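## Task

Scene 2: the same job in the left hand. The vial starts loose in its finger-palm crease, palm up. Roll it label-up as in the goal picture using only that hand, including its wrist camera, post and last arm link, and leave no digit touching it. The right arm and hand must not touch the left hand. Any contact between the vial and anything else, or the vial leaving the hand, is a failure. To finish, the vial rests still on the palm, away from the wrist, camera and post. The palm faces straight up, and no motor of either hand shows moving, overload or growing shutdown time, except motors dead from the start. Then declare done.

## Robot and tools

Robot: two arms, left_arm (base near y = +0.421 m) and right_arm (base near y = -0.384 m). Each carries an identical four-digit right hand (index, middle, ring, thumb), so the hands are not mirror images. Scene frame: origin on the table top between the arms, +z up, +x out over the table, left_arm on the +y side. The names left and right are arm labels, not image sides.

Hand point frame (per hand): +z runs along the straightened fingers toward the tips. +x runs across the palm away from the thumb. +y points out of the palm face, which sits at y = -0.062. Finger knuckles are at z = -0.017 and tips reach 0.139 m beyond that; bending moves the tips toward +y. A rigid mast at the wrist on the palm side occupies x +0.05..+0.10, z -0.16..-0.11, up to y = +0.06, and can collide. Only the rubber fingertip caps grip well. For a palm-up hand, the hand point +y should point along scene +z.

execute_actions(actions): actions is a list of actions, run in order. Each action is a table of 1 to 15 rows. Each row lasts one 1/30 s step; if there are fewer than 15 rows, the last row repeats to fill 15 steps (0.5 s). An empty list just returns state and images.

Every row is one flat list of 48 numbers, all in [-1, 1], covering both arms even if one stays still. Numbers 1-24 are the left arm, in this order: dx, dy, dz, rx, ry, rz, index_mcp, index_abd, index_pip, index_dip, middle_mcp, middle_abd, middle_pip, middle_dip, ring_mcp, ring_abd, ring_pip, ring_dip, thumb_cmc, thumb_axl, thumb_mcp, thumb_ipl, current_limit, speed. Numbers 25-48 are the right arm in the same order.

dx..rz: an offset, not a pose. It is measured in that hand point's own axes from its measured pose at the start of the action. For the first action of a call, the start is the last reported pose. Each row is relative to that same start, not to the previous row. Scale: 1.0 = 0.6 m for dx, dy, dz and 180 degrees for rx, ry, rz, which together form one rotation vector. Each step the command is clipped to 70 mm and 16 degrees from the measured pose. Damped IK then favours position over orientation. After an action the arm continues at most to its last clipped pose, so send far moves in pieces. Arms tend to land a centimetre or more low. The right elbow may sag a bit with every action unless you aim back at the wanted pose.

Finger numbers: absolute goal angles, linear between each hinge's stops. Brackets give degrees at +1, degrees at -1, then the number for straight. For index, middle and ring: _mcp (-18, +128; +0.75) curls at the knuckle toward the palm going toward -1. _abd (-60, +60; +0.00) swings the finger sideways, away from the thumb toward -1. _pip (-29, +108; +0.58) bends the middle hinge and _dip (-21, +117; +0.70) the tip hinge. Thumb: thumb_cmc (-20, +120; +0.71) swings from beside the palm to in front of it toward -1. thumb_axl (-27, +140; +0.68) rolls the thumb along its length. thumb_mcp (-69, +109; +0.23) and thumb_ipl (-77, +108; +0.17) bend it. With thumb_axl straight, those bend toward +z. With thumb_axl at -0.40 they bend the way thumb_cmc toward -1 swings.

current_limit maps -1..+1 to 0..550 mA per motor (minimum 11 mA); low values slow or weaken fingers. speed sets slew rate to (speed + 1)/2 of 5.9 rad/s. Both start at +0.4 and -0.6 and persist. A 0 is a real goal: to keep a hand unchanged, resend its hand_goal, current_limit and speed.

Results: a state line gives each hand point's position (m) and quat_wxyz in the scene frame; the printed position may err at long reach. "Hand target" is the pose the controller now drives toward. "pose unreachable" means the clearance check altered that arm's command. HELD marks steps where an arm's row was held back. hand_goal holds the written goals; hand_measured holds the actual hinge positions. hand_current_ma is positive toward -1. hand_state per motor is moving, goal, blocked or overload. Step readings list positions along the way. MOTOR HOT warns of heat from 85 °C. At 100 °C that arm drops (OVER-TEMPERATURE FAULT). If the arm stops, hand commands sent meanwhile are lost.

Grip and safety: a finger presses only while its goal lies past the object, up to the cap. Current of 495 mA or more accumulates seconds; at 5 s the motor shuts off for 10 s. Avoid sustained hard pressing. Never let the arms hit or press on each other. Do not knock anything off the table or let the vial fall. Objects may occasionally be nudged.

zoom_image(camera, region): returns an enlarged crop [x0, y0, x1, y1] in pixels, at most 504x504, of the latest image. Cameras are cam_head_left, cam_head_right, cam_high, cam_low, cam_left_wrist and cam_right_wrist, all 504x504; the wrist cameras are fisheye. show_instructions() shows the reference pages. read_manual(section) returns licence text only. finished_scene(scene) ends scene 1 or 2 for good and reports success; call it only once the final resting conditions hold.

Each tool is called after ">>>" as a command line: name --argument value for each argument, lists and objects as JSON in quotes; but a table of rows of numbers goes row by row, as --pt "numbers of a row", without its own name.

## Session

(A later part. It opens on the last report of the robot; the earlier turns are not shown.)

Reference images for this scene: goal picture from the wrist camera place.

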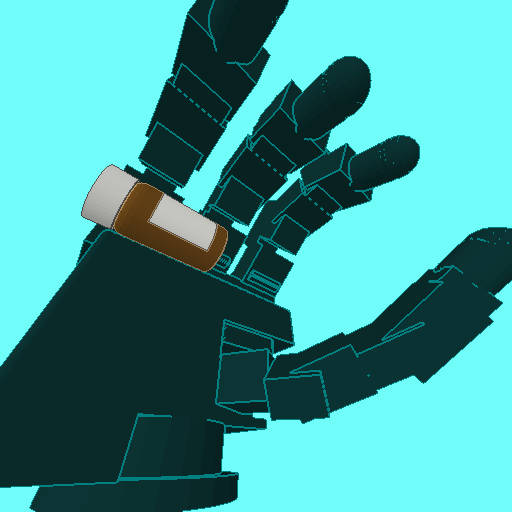

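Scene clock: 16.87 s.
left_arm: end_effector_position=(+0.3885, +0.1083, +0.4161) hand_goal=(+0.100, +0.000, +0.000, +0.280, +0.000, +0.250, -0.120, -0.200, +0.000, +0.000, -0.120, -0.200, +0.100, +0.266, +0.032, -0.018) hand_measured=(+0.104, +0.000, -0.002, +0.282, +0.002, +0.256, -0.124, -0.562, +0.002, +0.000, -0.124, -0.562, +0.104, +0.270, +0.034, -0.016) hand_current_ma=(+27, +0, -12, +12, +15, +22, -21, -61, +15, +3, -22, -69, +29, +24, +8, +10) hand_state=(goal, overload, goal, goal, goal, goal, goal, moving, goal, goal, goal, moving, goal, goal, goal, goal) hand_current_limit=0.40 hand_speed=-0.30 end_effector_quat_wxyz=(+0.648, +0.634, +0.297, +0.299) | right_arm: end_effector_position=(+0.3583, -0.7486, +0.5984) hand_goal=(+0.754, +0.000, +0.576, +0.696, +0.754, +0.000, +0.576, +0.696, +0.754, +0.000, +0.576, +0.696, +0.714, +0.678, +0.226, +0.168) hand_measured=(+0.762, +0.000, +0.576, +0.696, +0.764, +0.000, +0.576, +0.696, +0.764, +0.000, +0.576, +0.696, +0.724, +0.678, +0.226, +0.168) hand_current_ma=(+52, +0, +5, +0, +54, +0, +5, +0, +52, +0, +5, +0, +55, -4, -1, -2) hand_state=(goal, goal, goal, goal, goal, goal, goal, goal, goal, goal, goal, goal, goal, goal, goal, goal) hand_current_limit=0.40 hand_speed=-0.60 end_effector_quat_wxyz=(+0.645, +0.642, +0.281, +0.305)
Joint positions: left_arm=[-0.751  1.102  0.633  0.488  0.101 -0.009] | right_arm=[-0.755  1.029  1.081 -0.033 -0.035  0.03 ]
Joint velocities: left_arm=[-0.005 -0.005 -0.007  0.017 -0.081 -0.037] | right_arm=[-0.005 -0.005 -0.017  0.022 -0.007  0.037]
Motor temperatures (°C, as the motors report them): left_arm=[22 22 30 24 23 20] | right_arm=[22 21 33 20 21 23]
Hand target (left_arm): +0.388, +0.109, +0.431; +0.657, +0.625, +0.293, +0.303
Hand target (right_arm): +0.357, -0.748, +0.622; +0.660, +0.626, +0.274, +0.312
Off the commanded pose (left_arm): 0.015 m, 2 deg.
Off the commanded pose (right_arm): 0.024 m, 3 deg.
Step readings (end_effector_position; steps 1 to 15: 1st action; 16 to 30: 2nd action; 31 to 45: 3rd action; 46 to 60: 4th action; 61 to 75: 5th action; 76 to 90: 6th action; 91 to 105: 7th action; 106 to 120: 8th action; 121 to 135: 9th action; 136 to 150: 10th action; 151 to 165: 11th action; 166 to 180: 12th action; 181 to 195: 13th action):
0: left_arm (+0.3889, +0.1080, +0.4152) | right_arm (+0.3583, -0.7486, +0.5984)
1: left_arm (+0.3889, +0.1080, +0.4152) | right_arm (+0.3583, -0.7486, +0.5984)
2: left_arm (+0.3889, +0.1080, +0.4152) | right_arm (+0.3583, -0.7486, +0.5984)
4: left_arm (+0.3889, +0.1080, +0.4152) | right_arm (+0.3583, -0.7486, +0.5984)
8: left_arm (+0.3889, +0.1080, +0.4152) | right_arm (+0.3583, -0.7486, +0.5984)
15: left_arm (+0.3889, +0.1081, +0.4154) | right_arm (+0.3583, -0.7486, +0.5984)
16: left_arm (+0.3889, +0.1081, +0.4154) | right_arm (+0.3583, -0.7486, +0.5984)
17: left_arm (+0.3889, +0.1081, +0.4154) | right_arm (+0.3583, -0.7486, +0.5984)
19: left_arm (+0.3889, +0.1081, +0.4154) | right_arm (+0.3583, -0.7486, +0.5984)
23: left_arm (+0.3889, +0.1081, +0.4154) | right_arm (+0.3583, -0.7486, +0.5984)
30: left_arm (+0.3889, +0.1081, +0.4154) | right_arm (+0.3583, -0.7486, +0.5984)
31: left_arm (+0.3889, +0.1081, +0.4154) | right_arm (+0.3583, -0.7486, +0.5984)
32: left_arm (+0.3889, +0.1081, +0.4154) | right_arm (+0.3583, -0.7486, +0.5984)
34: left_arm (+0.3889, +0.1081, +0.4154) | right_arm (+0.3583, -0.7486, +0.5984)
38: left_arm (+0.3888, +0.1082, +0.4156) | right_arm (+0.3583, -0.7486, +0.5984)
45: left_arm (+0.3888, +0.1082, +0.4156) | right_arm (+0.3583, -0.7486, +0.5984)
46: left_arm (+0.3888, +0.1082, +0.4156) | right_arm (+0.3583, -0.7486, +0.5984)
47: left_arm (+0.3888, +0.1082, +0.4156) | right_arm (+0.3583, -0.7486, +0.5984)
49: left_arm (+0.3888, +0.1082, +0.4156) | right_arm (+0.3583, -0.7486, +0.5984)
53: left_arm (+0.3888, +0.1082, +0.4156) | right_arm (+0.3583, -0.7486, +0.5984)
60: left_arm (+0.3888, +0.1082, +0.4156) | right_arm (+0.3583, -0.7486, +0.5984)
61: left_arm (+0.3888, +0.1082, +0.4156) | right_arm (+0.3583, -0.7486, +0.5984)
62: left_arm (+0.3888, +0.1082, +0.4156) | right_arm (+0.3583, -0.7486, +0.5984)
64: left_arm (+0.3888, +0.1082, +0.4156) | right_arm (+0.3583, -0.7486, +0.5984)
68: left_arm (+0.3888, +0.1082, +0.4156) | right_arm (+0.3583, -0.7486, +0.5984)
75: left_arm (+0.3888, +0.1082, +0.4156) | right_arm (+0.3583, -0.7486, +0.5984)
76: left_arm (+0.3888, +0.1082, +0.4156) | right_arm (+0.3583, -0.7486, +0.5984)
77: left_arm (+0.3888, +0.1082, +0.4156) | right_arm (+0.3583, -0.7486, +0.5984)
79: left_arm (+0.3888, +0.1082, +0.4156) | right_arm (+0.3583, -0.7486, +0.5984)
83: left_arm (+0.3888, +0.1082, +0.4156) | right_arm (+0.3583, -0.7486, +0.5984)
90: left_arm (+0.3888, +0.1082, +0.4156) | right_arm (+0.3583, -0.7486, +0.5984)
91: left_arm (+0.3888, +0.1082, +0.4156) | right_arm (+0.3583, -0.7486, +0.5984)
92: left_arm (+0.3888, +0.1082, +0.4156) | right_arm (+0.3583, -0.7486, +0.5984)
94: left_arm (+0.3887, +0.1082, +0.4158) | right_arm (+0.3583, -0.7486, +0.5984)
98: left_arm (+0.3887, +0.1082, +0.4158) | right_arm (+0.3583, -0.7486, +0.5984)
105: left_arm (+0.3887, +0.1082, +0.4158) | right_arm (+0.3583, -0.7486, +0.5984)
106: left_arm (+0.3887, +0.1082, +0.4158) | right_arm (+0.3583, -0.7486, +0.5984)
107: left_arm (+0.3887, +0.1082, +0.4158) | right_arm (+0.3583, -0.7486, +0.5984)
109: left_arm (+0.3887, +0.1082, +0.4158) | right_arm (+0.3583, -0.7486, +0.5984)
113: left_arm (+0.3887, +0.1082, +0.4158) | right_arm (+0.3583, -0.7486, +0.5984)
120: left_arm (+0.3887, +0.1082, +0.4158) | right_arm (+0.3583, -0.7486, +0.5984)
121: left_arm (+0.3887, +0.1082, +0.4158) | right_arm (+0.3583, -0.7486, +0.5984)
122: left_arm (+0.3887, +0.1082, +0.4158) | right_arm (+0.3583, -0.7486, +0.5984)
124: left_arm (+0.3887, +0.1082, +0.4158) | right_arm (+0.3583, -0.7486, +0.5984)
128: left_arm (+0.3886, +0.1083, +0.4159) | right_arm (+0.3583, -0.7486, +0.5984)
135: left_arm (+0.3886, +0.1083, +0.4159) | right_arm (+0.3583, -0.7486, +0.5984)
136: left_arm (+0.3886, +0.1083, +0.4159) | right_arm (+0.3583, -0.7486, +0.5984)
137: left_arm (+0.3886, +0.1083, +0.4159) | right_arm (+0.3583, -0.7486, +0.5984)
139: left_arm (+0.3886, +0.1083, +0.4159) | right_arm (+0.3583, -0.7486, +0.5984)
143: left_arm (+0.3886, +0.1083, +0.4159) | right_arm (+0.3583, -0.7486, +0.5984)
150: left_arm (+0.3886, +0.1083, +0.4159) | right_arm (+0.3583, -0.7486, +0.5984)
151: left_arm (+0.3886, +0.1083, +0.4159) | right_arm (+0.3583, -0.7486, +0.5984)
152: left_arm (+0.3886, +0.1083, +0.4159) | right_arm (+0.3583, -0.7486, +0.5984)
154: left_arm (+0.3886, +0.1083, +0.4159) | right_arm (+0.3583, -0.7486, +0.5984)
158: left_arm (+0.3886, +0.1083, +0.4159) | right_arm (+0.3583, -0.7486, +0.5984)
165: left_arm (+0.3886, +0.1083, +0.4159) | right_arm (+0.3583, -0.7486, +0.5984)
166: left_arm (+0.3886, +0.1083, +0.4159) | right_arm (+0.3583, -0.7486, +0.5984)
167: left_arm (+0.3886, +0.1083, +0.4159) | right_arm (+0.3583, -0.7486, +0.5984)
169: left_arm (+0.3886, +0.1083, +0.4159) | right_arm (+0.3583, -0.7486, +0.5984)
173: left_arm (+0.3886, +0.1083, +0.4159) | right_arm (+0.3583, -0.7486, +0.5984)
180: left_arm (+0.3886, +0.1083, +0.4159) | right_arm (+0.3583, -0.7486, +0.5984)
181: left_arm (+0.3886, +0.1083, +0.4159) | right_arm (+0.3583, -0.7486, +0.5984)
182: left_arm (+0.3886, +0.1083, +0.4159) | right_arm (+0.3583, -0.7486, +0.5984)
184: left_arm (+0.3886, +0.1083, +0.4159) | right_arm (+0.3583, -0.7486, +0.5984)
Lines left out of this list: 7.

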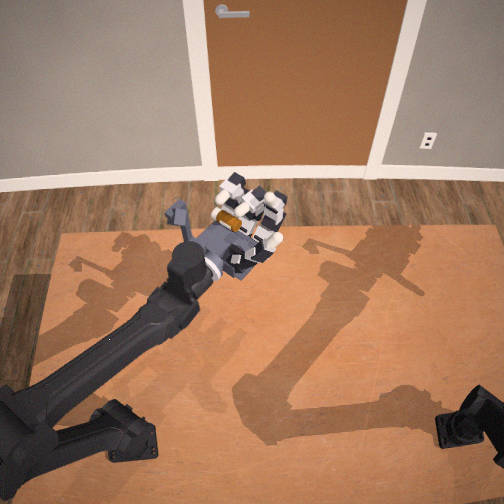

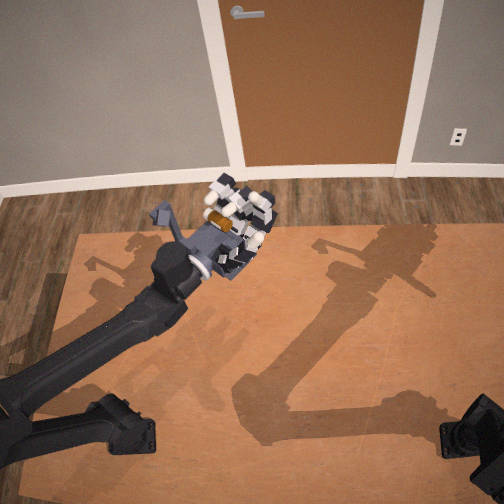

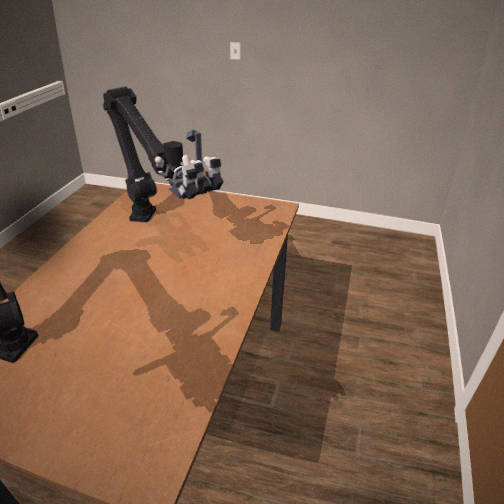

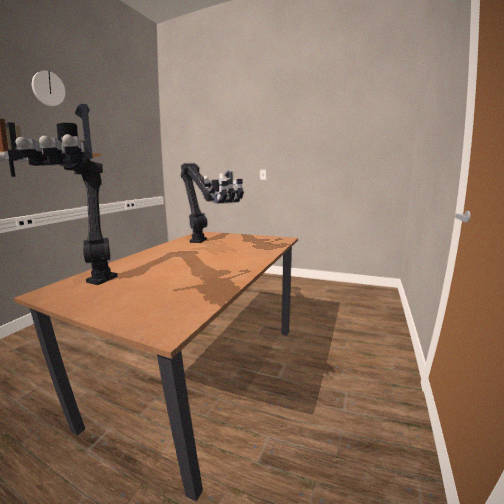

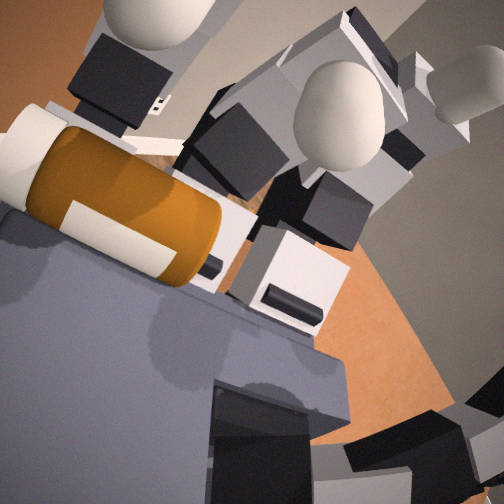

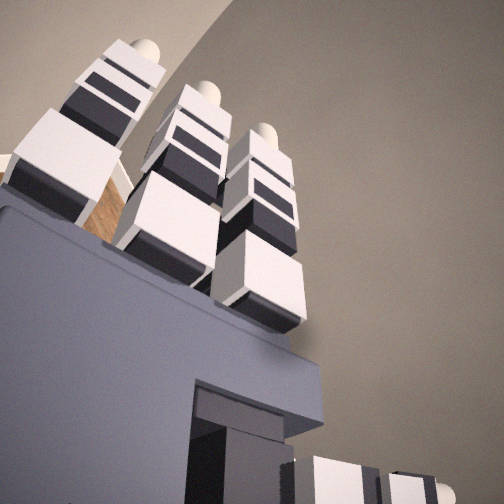

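About two more strokes.

>>> execute_actions --actions '[[[0,0.025,0,-0.009,0,0,0.1,0,0,0.28,-0.2,0.25,-0.59,-0.2,-0.2,0,-0.59,-0.2,0.1,0.266,0.032,-0.018,0.4,-0.3,0,0.04,0,-0.015,0,0,0.754,0,0.576,0.696,0.754,0,0.576,0.696,0.754,0,0.576,0.696,0.714,0.678,0.226,0.168,0.4,-0.6]],[[0,0.025,0,-0.009,0,0,0.1,0,0,0.28,-0.2,0.25,-0.59,-0.85,-0.2,0,-0.59,-0.85,0.1,0.266,0.032,-0.018,0.4,-0.5,0,0.04,0,-0.015,0,0,0.754,0,0.576,0.696,0.754,0,0.576,0.696,0.754,0,0.576,0.696,0.714,0.678,0.226,0.168,0.4,-0.6]],[[0,0.025,0,-0.009,0,0,0.1,0,0,0.28,0,0.25,-0.7,-0.85,0,0,-0.7,-0.85,0.1,0.266,0.032,-0.018,0.4,-0.7,0,0.04,0,-0.015,0,0,0.754,0,0.576,0.696,0.754,0,0.576,0.696,0.754,0,0.576,0.696,0.714,0.678,0.226,0.168,0.4,-0.6]],[[0,0.025,0,-0.009,0,0,0.1,0,0,0.28,0,0.25,-0.12,-1,0,0,-0.12,-1,0.1,0.266,0.032,-0.018,0.4,-0.72,0,0.04,0,-0.015,0,0,0.754,0,0.576,0.696,0.754,0,0.576,0.696,0.754,0,0.576,0.696,0.714,0.678,0.226,0.168,0.4,-0.6]],[[0,0.025,0,-0.009,0,0,0.1,0,0,0.28,0,0.25,-0.12,-1,0,0,-0.12,-1,0.1,0.266,0.032,-0.018,0.4,-0.72,0,0.04,0,-0.015,0,0,0.754,0,0.576,0.696,0.754,0,0.576,0.696,0.754,0,0.576,0.696,0.714,0.678,0.226,0.168,0.4,-0.6]],[[0,0.025,0,-0.009,0,0,0.1,0,0,0.28,0,0.25,-0.12,-0.2,0,0,-0.12,-0.2,0.1,0.266,0.032,-0.018,0.4,-0.3,0,0.04,0,-0.015,0,0,0.754,0,0.576,0.696,0.754,0,0.576,0.696,0.754,0,0.576,0.696,0.714,0.678,0.226,0.168,0.4,-0.6]],[[0,0.025,0,-0.009,0,0,0.1,0,0,0.28,-0.2,0.25,-0.59,-0.2,-0.2,0,-0.59,-0.2,0.1,0.266,0.032,-0.018,0.4,-0.3,0,0.04,0,-0.015,0,0,0.754,0,0.576,0.696,0.754,0,0.576,0.696,0.754,0,0.576,0.696,0.714,0.678,0.226,0.168,0.4,-0.6]],[[0,0.025,0,-0.009,0,0,0.1,0,0,0.28,-0.2,0.25,-0.59,-0.85,-0.2,0,-0.59,-0.85,0.1,0.266,0.032,-0.018,0.4,-0.5,0,0.04,0,-0.015,0,0,0.754,0,0.576,0.696,0.754,0,0.576,0.696,0.754,0,0.576,0.696,0.714,0.678,0.226,0.168,0.4,-0.6]],[[0,0.025,0,-0.009,0,0,0.1,0,0,0.28,0,0.25,-0.7,-0.85,0,0,-0.7,-0.85,0.1,0.266,0.032,-0.018,0.4,-0.7,0,0.04,0,-0.015,0,0,0.754,0,0.576,0.696,0.754,0,0.576,0.696,0.754,0,0.576,0.696,0.714,0.678,0.226,0.168,0.4,-0.6]],[[0,0.025,0,-0.009,0,0,0.1,0,0,0.28,0,0.25,-0.12,-1,0,0,-0.12,-1,0.1,0.266,0.032,-0.018,0.4,-0.72,0,0.04,0,-0.015,0,0,0.754,0,0.576,0.696,0.754,0,0.576,0.696,0.754,0,0.576,0.696,0.714,0.678,0.226,0.168,0.4,-0.6]],[[0,0.025,0,-0.009,0,0,0.1,0,0,0.28,0,0.25,-0.12,-1,0,0,-0.12,-1,0.1,0.266,0.032,-0.018,0.4,-0.72,0,0.04,0,-0.015,0,0,0.754,0,0.576,0.696,0.754,0,0.576,0.696,0.754,0,0.576,0.696,0.714,0.678,0.226,0.168,0.4,-0.6]],[[0,0.025,0,-0.009,0,0,0.3,0,0,0.28,0.3,0.25,-0.12,-1,0.3,0,-0.12,-1,0.1,0.266,0.032,-0.018,0.4,-0.5,0,0.04,0,-0.015,0,0,0.754,0,0.576,0.696,0.754,0,0.576,0.696,0.754,0,0.576,0.696,0.714,0.678,0.226,0.168,0.4,-0.6]]]'

Scene clock: 26.87 s.
left_arm: end_effector_position=(+0.3880, +0.1087, +0.4172) hand_goal=(+0.300, +0.000, +0.000, +0.280, +0.300, +0.250, -0.120, -1.000, +0.300, +0.000, -0.120, -1.000, +0.100, +0.266, +0.032, -0.018) hand_measured=(+0.306, +0.000, -0.002, +0.282, +0.306, +0.254, -0.122, -0.998, +0.306, +0.000, -0.122, -0.998, +0.106, +0.270, +0.034, -0.016) hand_current_ma=(+36, +0, -8, +12, +31, +20, -13, +11, +32, +1, -13, +12, +29, +24, +8, +10) hand_state=(goal, overload, goal, goal, goal, goal, goal, goal, goal, goal, goal, goal, goal, goal, goal, goal) hand_current_limit=0.40 hand_speed=-0.50 end_effector_quat_wxyz=(+0.649, +0.633, +0.297, +0.299) | right_arm: end_effector_position=(+0.3583, -0.7486, +0.5984) hand_goal=(+0.754, +0.000, +0.576, +0.696, +0.754, +0.000, +0.576, +0.696, +0.754, +0.000, +0.576, +0.696, +0.714, +0.678, +0.226, +0.168) hand_measured=(+0.762, +0.000, +0.576, +0.696, +0.764, +0.000, +0.576, +0.696, +0.764, +0.000, +0.576, +0.696, +0.724, +0.678, +0.226, +0.168) hand_current_ma=(+52, +0, +5, +0, +54, +0, +5, +0, +52, +0, +5, +0, +55, -4, -1, -2) hand_state=(goal, goal, goal, goal, goal, goal, goal, goal, goal, goal, goal, goal, goal, goal, goal, goal) hand_current_limit=0.40 hand_speed=-0.60 end_effector_quat_wxyz=(+0.645, +0.642, +0.281, +0.305)
Joint positions: left_arm=[-0.751  1.1    0.633  0.488  0.101 -0.009] | right_arm=[-0.755  1.029  1.081 -0.033 -0.035  0.03 ]
Joint velocities: left_arm=[ 0.005  0.005 -0.012 -0.007 -0.037  0.022] | right_arm=[ 0.005 -0.015 -0.012 -0.017  0.007  0.022]
Motor temperatures (°C, as the motors report them): left_arm=[22 22 32 24 23 20] | right_arm=[22 21 35 20 21 23]
Hand target (left_arm): +0.388, +0.109, +0.432; +0.658, +0.624, +0.293, +0.303
Hand target (right_arm): +0.357, -0.748, +0.622; +0.660, +0.626, +0.274, +0.312
Off the commanded pose (left_arm): 0.014 m, 2 deg.
Off the commanded pose (right_arm): 0.024 m, 3 deg.
Step readings (end_effector_position; steps 1 to 15: 1st action; 16 to 30: 2nd action; 31 to 45: 3rd action; 46 to 60: 4th action; 61 to 75: 5th action; 76 to 90: 6th action; 91 to 105: 7th action; 106 to 120: 8th action; 121 to 135: 9th action; 136 to 150: 10th action; 151 to 165: 11th action; 166 to 180: 12th action):
0: left_arm (+0.3885, +0.1083, +0.4161) | right_arm (+0.3583, -0.7486, +0.5984)
1: left_arm (+0.3885, +0.1083, +0.4161) | right_arm (+0.3583, -0.7486, +0.5984)
2: left_arm (+0.3885, +0.1083, +0.4161) | right_arm (+0.3583, -0.7486, +0.5984)
4: left_arm (+0.3885, +0.1083, +0.4161) | right_arm (+0.3583, -0.7486, +0.5984)
8: left_arm (+0.3884, +0.1084, +0.4163) | right_arm (+0.3583, -0.7486, +0.5984)
15: left_arm (+0.3884, +0.1084, +0.4163) | right_arm (+0.3583, -0.7486, +0.5984)
16: left_arm (+0.3884, +0.1084, +0.4163) | right_arm (+0.3583, -0.7486, +0.5984)
17: left_arm (+0.3884, +0.1084, +0.4163) | right_arm (+0.3583, -0.7486, +0.5984)
19: left_arm (+0.3884, +0.1084, +0.4163) | right_arm (+0.3583, -0.7486, +0.5984)
23: left_arm (+0.3884, +0.1084, +0.4163) | right_arm (+0.3583, -0.7486, +0.5984)
30: left_arm (+0.3884, +0.1084, +0.4163) | right_arm (+0.3583, -0.7486, +0.5984)
31: left_arm (+0.3884, +0.1084, +0.4163) | right_arm (+0.3583, -0.7486, +0.5984)
32: left_arm (+0.3884, +0.1084, +0.4163) | right_arm (+0.3583, -0.7486, +0.5984)
34: left_arm (+0.3884, +0.1084, +0.4163) | right_arm (+0.3583, -0.7486, +0.5984)
38: left_arm (+0.3884, +0.1084, +0.4163) | right_arm (+0.3583, -0.7486, +0.5984)
45: left_arm (+0.3884, +0.1084, +0.4163) | right_arm (+0.3583, -0.7486, +0.5984)
46: left_arm (+0.3884, +0.1084, +0.4163) | right_arm (+0.3583, -0.7486, +0.5984)
47: left_arm (+0.3884, +0.1084, +0.4163) | right_arm (+0.3583, -0.7486, +0.5984)
49: left_arm (+0.3884, +0.1084, +0.4163) | right_arm (+0.3583, -0.7486, +0.5984)
53: left_arm (+0.3884, +0.1084, +0.4163) | right_arm (+0.3583, -0.7486, +0.5984)
60: left_arm (+0.3884, +0.1084, +0.4163) | right_arm (+0.3583, -0.7486, +0.5984)
61: left_arm (+0.3884, +0.1084, +0.4163) | right_arm (+0.3583, -0.7486, +0.5984)
62: left_arm (+0.3884, +0.1084, +0.4163) | right_arm (+0.3583, -0.7486, +0.5984)
64: left_arm (+0.3884, +0.1084, +0.4163) | right_arm (+0.3583, -0.7486, +0.5984)
68: left_arm (+0.3883, +0.1085, +0.4165) | right_arm (+0.3583, -0.7486, +0.5984)
75: left_arm (+0.3883, +0.1085, +0.4165) | right_arm (+0.3583, -0.7486, +0.5984)
76: left_arm (+0.3883, +0.1085, +0.4165) | right_arm (+0.3583, -0.7486, +0.5984)
77: left_arm (+0.3883, +0.1085, +0.4165) | right_arm (+0.3583, -0.7486, +0.5984)
79: left_arm (+0.3883, +0.1085, +0.4165) | right_arm (+0.3583, -0.7486, +0.5984)
83: left_arm (+0.3883, +0.1085, +0.4165) | right_arm (+0.3583, -0.7486, +0.5984)
90: left_arm (+0.3883, +0.1085, +0.4165) | right_arm (+0.3583, -0.7486, +0.5984)
91: left_arm (+0.3883, +0.1085, +0.4165) | right_arm (+0.3583, -0.7486, +0.5984)
92: left_arm (+0.3883, +0.1085, +0.4165) | right_arm (+0.3583, -0.7486, +0.5984)
94: left_arm (+0.3883, +0.1085, +0.4165) | right_arm (+0.3583, -0.7486, +0.5984)
98: left_arm (+0.3882, +0.1085, +0.4167) | right_arm (+0.3583, -0.7486, +0.5984)
105: left_arm (+0.3882, +0.1085, +0.4167) | right_arm (+0.3583, -0.7486, +0.5984)
106: left_arm (+0.3882, +0.1085, +0.4167) | right_arm (+0.3583, -0.7486, +0.5984)
107: left_arm (+0.3882, +0.1085, +0.4167) | right_arm (+0.3583, -0.7486, +0.5984)
109: left_arm (+0.3882, +0.1085, +0.4167) | right_arm (+0.3583, -0.7486, +0.5984)
113: left_arm (+0.3882, +0.1085, +0.4167) | right_arm (+0.3583, -0.7486, +0.5984)
120: left_arm (+0.3882, +0.1085, +0.4167) | right_arm (+0.3583, -0.7486, +0.5984)
121: left_arm (+0.3882, +0.1085, +0.4167) | right_arm (+0.3583, -0.7486, +0.5984)
122: left_arm (+0.3882, +0.1085, +0.4167) | right_arm (+0.3583, -0.7486, +0.5984)
124: left_arm (+0.3882, +0.1085, +0.4167) | right_arm (+0.3583, -0.7486, +0.5984)
128: left_arm (+0.3882, +0.1085, +0.4167) | right_arm (+0.3583, -0.7486, +0.5984)
135: left_arm (+0.3882, +0.1085, +0.4167) | right_arm (+0.3583, -0.7486, +0.5984)
136: left_arm (+0.3882, +0.1085, +0.4167) | right_arm (+0.3583, -0.7486, +0.5984)
137: left_arm (+0.3882, +0.1085, +0.4167) | right_arm (+0.3583, -0.7486, +0.5984)
139: left_arm (+0.3882, +0.1085, +0.4167) | right_arm (+0.3583, -0.7486, +0.5984)
143: left_arm (+0.3882, +0.1085, +0.4167) | right_arm (+0.3583, -0.7486, +0.5984)
150: left_arm (+0.3882, +0.1085, +0.4167) | right_arm (+0.3583, -0.7486, +0.5984)
151: left_arm (+0.3882, +0.1085, +0.4167) | right_arm (+0.3583, -0.7486, +0.5984)
152: left_arm (+0.3882, +0.1085, +0.4167) | right_arm (+0.3583, -0.7486, +0.5984)
154: left_arm (+0.3882, +0.1085, +0.4167) | right_arm (+0.3583, -0.7486, +0.5984)
158: left_arm (+0.3882, +0.1085, +0.4167) | right_arm (+0.3583, -0.7486, +0.5984)
165: left_arm (+0.3882, +0.1085, +0.4167) | right_arm (+0.3583, -0.7486, +0.5984)
166: left_arm (+0.3882, +0.1085, +0.4167) | right_arm (+0.3583, -0.7486, +0.5984)
167: left_arm (+0.3881, +0.1086, +0.4168) | right_arm (+0.3583, -0.7486, +0.5984)
169: left_arm (+0.3880, +0.1087, +0.4172) | right_arm (+0.3583, -0.7486, +0.5984)
173: left_arm (+0.3880, +0.1087, +0.4172) | right_arm (+0.3583, -0.7486, +0.5984)
180: end_effector_position above

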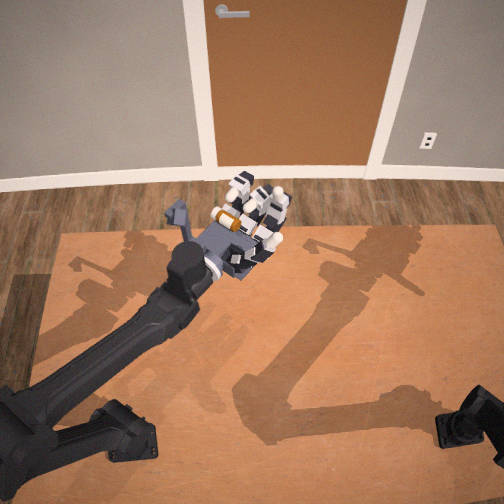

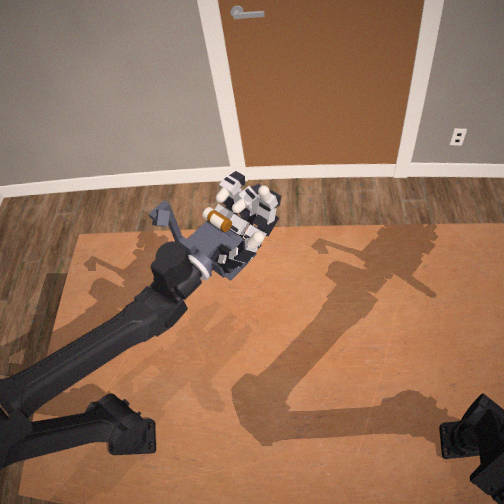

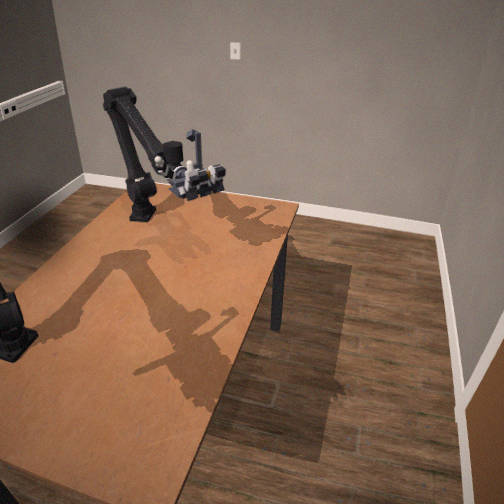

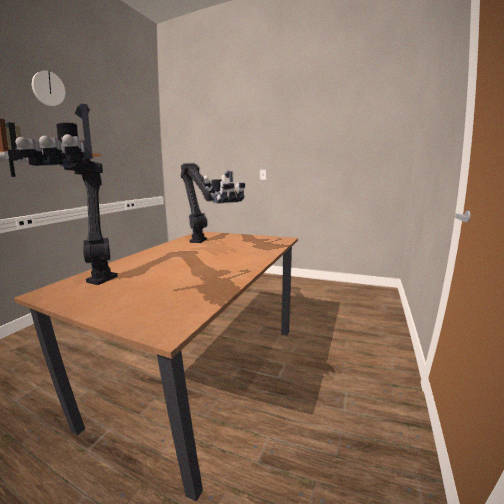

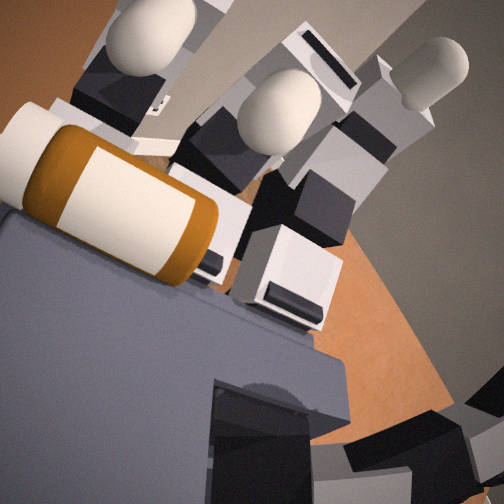

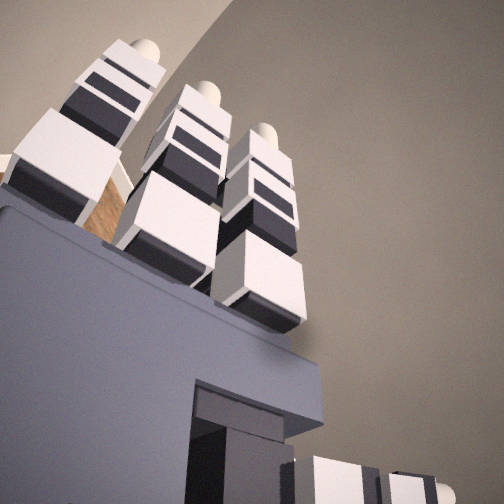

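>>> execute_actions --actions '[[[0,0.024,0,-0.009,0,0,0.1,0,0,0.28,0,0.25,-0.12,-0.2,0,0,-0.12,-0.2,0.1,0.266,0.032,-0.018,0.4,-0.3,0,0.04,0,-0.015,0,0,0.754,0,0.576,0.696,0.754,0,0.576,0.696,0.754,0,0.576,0.696,0.714,0.678,0.226,0.168,0.4,-0.6]],[[0,0.024,0,-0.009,0,0,0.1,0,0,0.28,-0.2,0.25,-0.59,-0.2,-0.2,0,-0.59,-0.2,0.1,0.266,0.032,-0.018,0.4,-0.3,0,0.04,0,-0.015,0,0,0.754,0,0.576,0.696,0.754,0,0.576,0.696,0.754,0,0.576,0.696,0.714,0.678,0.226,0.168,0.4,-0.6]],[[0,0.024,0,-0.009,0,0,0.1,0,0,0.28,-0.2,0.25,-0.59,-0.85,-0.2,0,-0.59,-0.85,0.1,0.266,0.032,-0.018,0.4,-0.5,0,0.04,0,-0.015,0,0,0.754,0,0.576,0.696,0.754,0,0.576,0.696,0.754,0,0.576,0.696,0.714,0.678,0.226,0.168,0.4,-0.6]],[[0,0.024,0,-0.009,0,0,0.1,0,0,0.28,0,0.25,-0.7,-0.85,0,0,-0.7,-0.85,0.1,0.266,0.032,-0.018,0.4,-0.7,0,0.04,0,-0.015,0,0,0.754,0,0.576,0.696,0.754,0,0.576,0.696,0.754,0,0.576,0.696,0.714,0.678,0.226,0.168,0.4,-0.6]],[[0,0.024,0,-0.009,0,0,0.1,0,0,0.28,0,0.25,-0.12,-1,0,0,-0.12,-1,0.1,0.266,0.032,-0.018,0.4,-0.72,0,0.04,0,-0.015,0,0,0.754,0,0.576,0.696,0.754,0,0.576,0.696,0.754,0,0.576,0.696,0.714,0.678,0.226,0.168,0.4,-0.6]],[[0,0.024,0,-0.009,0,0,0.1,0,0,0.28,0,0.25,-0.12,-1,0,0,-0.12,-1,0.1,0.266,0.032,-0.018,0.4,-0.72,0,0.04,0,-0.015,0,0,0.754,0,0.576,0.696,0.754,0,0.576,0.696,0.754,0,0.576,0.696,0.714,0.678,0.226,0.168,0.4,-0.6]],[[0,0.024,0,-0.009,0,0,0.1,0,0,0.28,0,0.25,-0.12,-0.2,0,0,-0.12,-0.2,0.1,0.266,0.032,-0.018,0.4,-0.3,0,0.04,0,-0.015,0,0,0.754,0,0.576,0.696,0.754,0,0.576,0.696,0.754,0,0.576,0.696,0.714,0.678,0.226,0.168,0.4,-0.6]],[[0,0.024,0,-0.009,0,0,0.1,0,0,0.28,-0.2,0.25,-0.59,-0.2,-0.2,0,-0.59,-0.2,0.1,0.266,0.032,-0.018,0.4,-0.3,0,0.04,0,-0.015,0,0,0.754,0,0.576,0.696,0.754,0,0.576,0.696,0.754,0,0.576,0.696,0.714,0.678,0.226,0.168,0.4,-0.6]],[[0,0.024,0,-0.009,0,0,0.1,0,0,0.28,-0.2,0.25,-0.59,-0.85,-0.2,0,-0.59,-0.85,0.1,0.266,0.032,-0.018,0.4,-0.5,0,0.04,0,-0.015,0,0,0.754,0,0.576,0.696,0.754,0,0.576,0.696,0.754,0,0.576,0.696,0.714,0.678,0.226,0.168,0.4,-0.6]],[[0,0.024,0,-0.009,0,0,0.1,0,0,0.28,0,0.25,-0.7,-0.85,0,0,-0.7,-0.85,0.1,0.266,0.032,-0.018,0.4,-0.7,0,0.04,0,-0.015,0,0,0.754,0,0.576,0.696,0.754,0,0.576,0.696,0.754,0,0.576,0.696,0.714,0.678,0.226,0.168,0.4,-0.6]],[[0,0.024,0,-0.009,0,0,0.1,0,0,0.28,0,0.25,-0.12,-1,0,0,-0.12,-1,0.1,0.266,0.032,-0.018,0.4,-0.72,0,0.04,0,-0.015,0,0,0.754,0,0.576,0.696,0.754,0,0.576,0.696,0.754,0,0.576,0.696,0.714,0.678,0.226,0.168,0.4,-0.6]],[[0,0.024,0,-0.009,0,0,0.1,0,0,0.28,0,0.25,-0.12,-1,0,0,-0.12,-1,0.1,0.266,0.032,-0.018,0.4,-0.72,0,0.04,0,-0.015,0,0,0.754,0,0.576,0.696,0.754,0,0.576,0.696,0.754,0,0.576,0.696,0.714,0.678,0.226,0.168,0.4,-0.6]],[[0,0.024,0,-0.009,0,0,0.3,0,0,0.28,0.3,0.25,-0.12,-1,0.3,0,-0.12,-1,0.1,0.266,0.032,-0.018,0.4,-0.5,0,0.04,0,-0.015,0,0,0.754,0,0.576,0.696,0.754,0,0.576,0.696,0.754,0,0.576,0.696,0.714,0.678,0.226,0.168,0.4,-0.6]]]'

Scene clock: 34.20 s.
left_arm: end_effector_position=(+0.3877, +0.1089, +0.4177) hand_goal=(+0.300, +0.000, +0.000, +0.280, +0.300, +0.250, -0.120, -1.000, +0.300, +0.000, -0.120, -1.000, +0.100, +0.266, +0.032, -0.018) hand_measured=(+0.306, +0.000, -0.002, +0.282, +0.306, +0.254, -0.122, -0.998, +0.306, +0.000, -0.122, -0.998, +0.106, +0.270, +0.034, -0.016) hand_current_ma=(+36, +0, -6, +12, +31, +20, -13, +11, +32, +0, -13, +12, +29, +24, +8, +10) hand_state=(goal, overload, goal, goal, goal, goal, goal, goal, goal, goal, goal, goal, goal, goal, goal, goal) hand_current_limit=0.40 hand_speed=-0.50 end_effector_quat_wxyz=(+0.649, +0.633, +0.297, +0.299) | right_arm: end_effector_position=(+0.3583, -0.7486, +0.5984) hand_goal=(+0.754, +0.000, +0.576, +0.696, +0.754, +0.000, +0.576, +0.696, +0.754, +0.000, +0.576, +0.696, +0.714, +0.678, +0.226, +0.168) hand_measured=(+0.762, +0.000, +0.576, +0.696, +0.764, +0.000, +0.576, +0.696, +0.764, +0.000, +0.576, +0.696, +0.724, +0.678, +0.226, +0.168) hand_current_ma=(+52, +0, +5, +0, +54, +0, +5, +0, +52, +0, +5, +0, +55, -4, -1, -2) hand_state=(goal, goal, goal, goal, goal, goal, goal, goal, goal, goal, goal, goal, goal, goal, goal, goal) hand_current_limit=0.40 hand_speed=-0.60 end_effector_quat_wxyz=(+0.645, +0.642, +0.281, +0.305)
Joint positions: left_arm=[-0.751  1.099  0.633  0.488  0.101 -0.009] | right_arm=[-0.755  1.029  1.081 -0.033 -0.035  0.03 ]
Joint velocities: left_arm=[-0.015  0.005 -0.012 -0.017  0.037 -0.081] | right_arm=[-0.015  0.005 -0.012  0.007 -0.007 -0.037]
Motor temperatures (°C, as the motors report them): left_arm=[22 22 33 24 23 20] | right_arm=[22 21 36 21 21 23]
Hand target (left_arm): +0.387, +0.109, +0.432; +0.658, +0.624, +0.292, +0.303
Hand target (right_arm): +0.357, -0.748, +0.622; +0.660, +0.626, +0.274, +0.312
Off the commanded pose (left_arm): 0.014 m, 2 deg.
Off the commanded pose (right_arm): 0.024 m, 3 deg.
Step readings (end_effector_position; steps 1 to 15: 1st action; 16 to 30: 2nd action; 31 to 45: 3rd action; 46 to 60: 4th action; 61 to 75: 5th action; 76 to 90: 6th action; 91 to 105: 7th action; 106 to 120: 8th action; 121 to 135: 9th action; 136 to 150: 10th action; 151 to 165: 11th action; 166 to 180: 12th action; 181 to 195: 13th action):
0: left_arm (+0.3880, +0.1087, +0.4172) | right_arm (+0.3583, -0.7486, +0.5984)
1: left_arm (+0.3880, +0.1087, +0.4172) | right_arm (+0.3583, -0.7486, +0.5984)
2: left_arm (+0.3880, +0.1087, +0.4172) | right_arm (+0.3583, -0.7486, +0.5984)
4: left_arm (+0.3880, +0.1087, +0.4172) | right_arm (+0.3583, -0.7486, +0.5984)
8: left_arm (+0.3880, +0.1087, +0.4172) | right_arm (+0.3583, -0.7486, +0.5984)
15: left_arm (+0.3880, +0.1087, +0.4172) | right_arm (+0.3583, -0.7486, +0.5984)
16: left_arm (+0.3880, +0.1087, +0.4172) | right_arm (+0.3583, -0.7486, +0.5984)
17: left_arm (+0.3880, +0.1087, +0.4172) | right_arm (+0.3583, -0.7486, +0.5984)
19: left_arm (+0.3879, +0.1088, +0.4174) | right_arm (+0.3583, -0.7486, +0.5984)
23: left_arm (+0.3879, +0.1088, +0.4174) | right_arm (+0.3583, -0.7486, +0.5984)
30: left_arm (+0.3879, +0.1088, +0.4174) | right_arm (+0.3583, -0.7486, +0.5984)
31: left_arm (+0.3879, +0.1088, +0.4174) | right_arm (+0.3583, -0.7486, +0.5984)
32: left_arm (+0.3879, +0.1088, +0.4174) | right_arm (+0.3583, -0.7486, +0.5984)
34: left_arm (+0.3879, +0.1088, +0.4174) | right_arm (+0.3583, -0.7486, +0.5984)
38: left_arm (+0.3879, +0.1088, +0.4174) | right_arm (+0.3583, -0.7486, +0.5984)
45: left_arm (+0.3879, +0.1088, +0.4174) | right_arm (+0.3583, -0.7486, +0.5984)
46: left_arm (+0.3879, +0.1088, +0.4174) | right_arm (+0.3583, -0.7486, +0.5984)
47: left_arm (+0.3879, +0.1088, +0.4174) | right_arm (+0.3583, -0.7486, +0.5984)
49: left_arm (+0.3879, +0.1088, +0.4174) | right_arm (+0.3583, -0.7486, +0.5984)
53: left_arm (+0.3879, +0.1088, +0.4174) | right_arm (+0.3583, -0.7486, +0.5984)
60: left_arm (+0.3879, +0.1088, +0.4174) | right_arm (+0.3583, -0.7486, +0.5984)
61: left_arm (+0.3879, +0.1088, +0.4174) | right_arm (+0.3583, -0.7486, +0.5984)
62: left_arm (+0.3879, +0.1088, +0.4174) | right_arm (+0.3583, -0.7486, +0.5984)
64: left_arm (+0.3879, +0.1088, +0.4174) | right_arm (+0.3583, -0.7486, +0.5984)
68: left_arm (+0.3879, +0.1088, +0.4174) | right_arm (+0.3583, -0.7486, +0.5984)
75: left_arm (+0.3879, +0.1088, +0.4174) | right_arm (+0.3583, -0.7486, +0.5984)
76: left_arm (+0.3879, +0.1088, +0.4174) | right_arm (+0.3583, -0.7486, +0.5984)
77: left_arm (+0.3879, +0.1088, +0.4174) | right_arm (+0.3583, -0.7486, +0.5984)
79: left_arm (+0.3879, +0.1088, +0.4174) | right_arm (+0.3583, -0.7486, +0.5984)
83: left_arm (+0.3879, +0.1088, +0.4174) | right_arm (+0.3583, -0.7486, +0.5984)
90: left_arm (+0.3879, +0.1088, +0.4174) | right_arm (+0.3583, -0.7486, +0.5984)
91: left_arm (+0.3879, +0.1088, +0.4174) | right_arm (+0.3583, -0.7486, +0.5984)
92: left_arm (+0.3879, +0.1088, +0.4174) | right_arm (+0.3583, -0.7486, +0.5984)
94: left_arm (+0.3879, +0.1088, +0.4174) | right_arm (+0.3583, -0.7486, +0.5984)
98: left_arm (+0.3879, +0.1088, +0.4174) | right_arm (+0.3583, -0.7486, +0.5984)
105: left_arm (+0.3879, +0.1088, +0.4174) | right_arm (+0.3583, -0.7486, +0.5984)
106: left_arm (+0.3879, +0.1088, +0.4174) | right_arm (+0.3583, -0.7486, +0.5984)
107: left_arm (+0.3879, +0.1088, +0.4174) | right_arm (+0.3583, -0.7486, +0.5984)
109: left_arm (+0.3879, +0.1088, +0.4174) | right_arm (+0.3583, -0.7486, +0.5984)
113: left_arm (+0.3879, +0.1088, +0.4174) | right_arm (+0.3583, -0.7486, +0.5984)
120: left_arm (+0.3879, +0.1088, +0.4174) | right_arm (+0.3583, -0.7486, +0.5984)
121: left_arm (+0.3879, +0.1088, +0.4174) | right_arm (+0.3583, -0.7486, +0.5984)
122: left_arm (+0.3879, +0.1088, +0.4174) | right_arm (+0.3583, -0.7486, +0.5984)
124: left_arm (+0.3879, +0.1088, +0.4174) | right_arm (+0.3583, -0.7486, +0.5984)
128: left_arm (+0.3879, +0.1088, +0.4174) | right_arm (+0.3583, -0.7486, +0.5984)
135: left_arm (+0.3879, +0.1088, +0.4174) | right_arm (+0.3583, -0.7486, +0.5984)
136: left_arm (+0.3879, +0.1088, +0.4174) | right_arm (+0.3583, -0.7486, +0.5984)
137: left_arm (+0.3879, +0.1088, +0.4174) | right_arm (+0.3583, -0.7486, +0.5984)
139: left_arm (+0.3879, +0.1088, +0.4174) | right_arm (+0.3583, -0.7486, +0.5984)
143: left_arm (+0.3879, +0.1088, +0.4174) | right_arm (+0.3583, -0.7486, +0.5984)
150: left_arm (+0.3879, +0.1088, +0.4174) | right_arm (+0.3583, -0.7486, +0.5984)
151: left_arm (+0.3879, +0.1088, +0.4174) | right_arm (+0.3583, -0.7486, +0.5984)
152: left_arm (+0.3879, +0.1088, +0.4174) | right_arm (+0.3583, -0.7486, +0.5984)
154: left_arm (+0.3879, +0.1088, +0.4174) | right_arm (+0.3583, -0.7486, +0.5984)
158: left_arm (+0.3879, +0.1088, +0.4174) | right_arm (+0.3583, -0.7486, +0.5984)
165: left_arm (+0.3879, +0.1088, +0.4174) | right_arm (+0.3583, -0.7486, +0.5984)
166: left_arm (+0.3879, +0.1088, +0.4174) | right_arm (+0.3583, -0.7486, +0.5984)
167: left_arm (+0.3879, +0.1088, +0.4174) | right_arm (+0.3583, -0.7486, +0.5984)
169: left_arm (+0.3879, +0.1088, +0.4174) | right_arm (+0.3583, -0.7486, +0.5984)
173: left_arm (+0.3879, +0.1088, +0.4174) | right_arm (+0.3583, -0.7486, +0.5984)
180: left_arm (+0.3879, +0.1088, +0.4174) | right_arm (+0.3583, -0.7486, +0.5984)
181: left_arm (+0.3879, +0.1088, +0.4174) | right_arm (+0.3583, -0.7486, +0.5984)
182: left_arm (+0.3878, +0.1088, +0.4176) | right_arm (+0.3583, -0.7486, +0.5984)
184: left_arm (+0.3877, +0.1089, +0.4177) | right_arm (+0.3583, -0.7486, +0.5984)
Lines left out of this list: 2.

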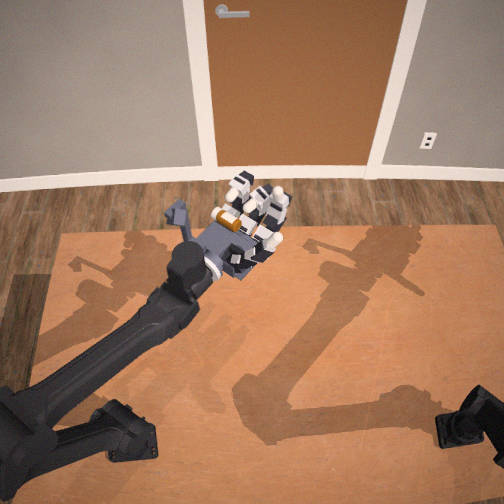

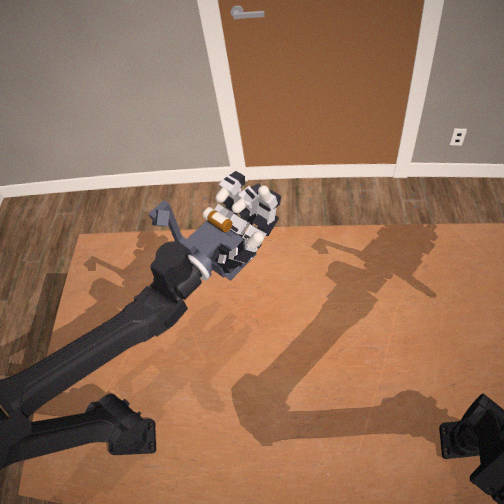

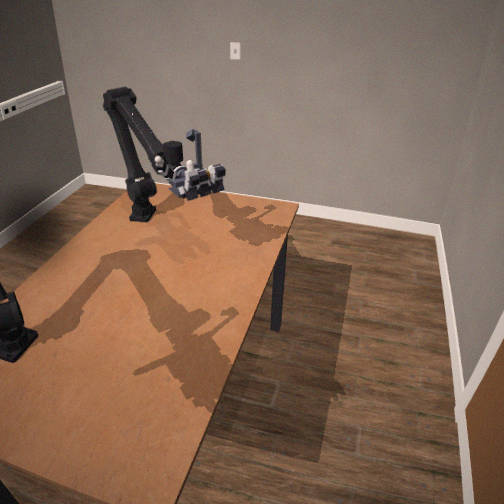

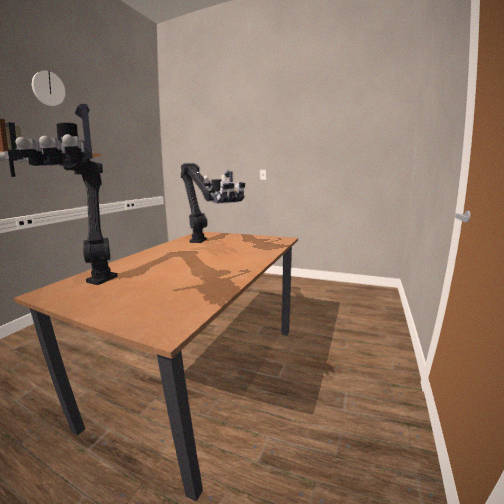

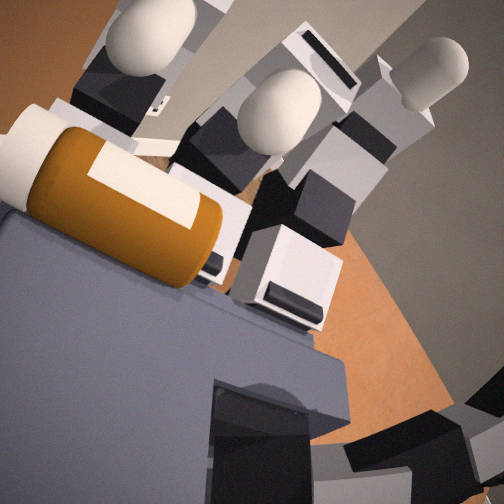

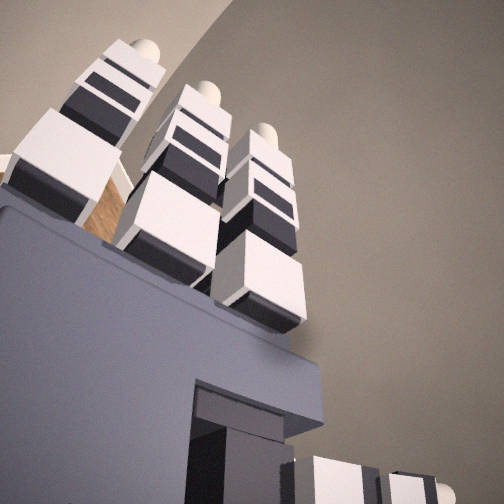

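>>> finished_scene --scene 2

The scene is finished: the task was done.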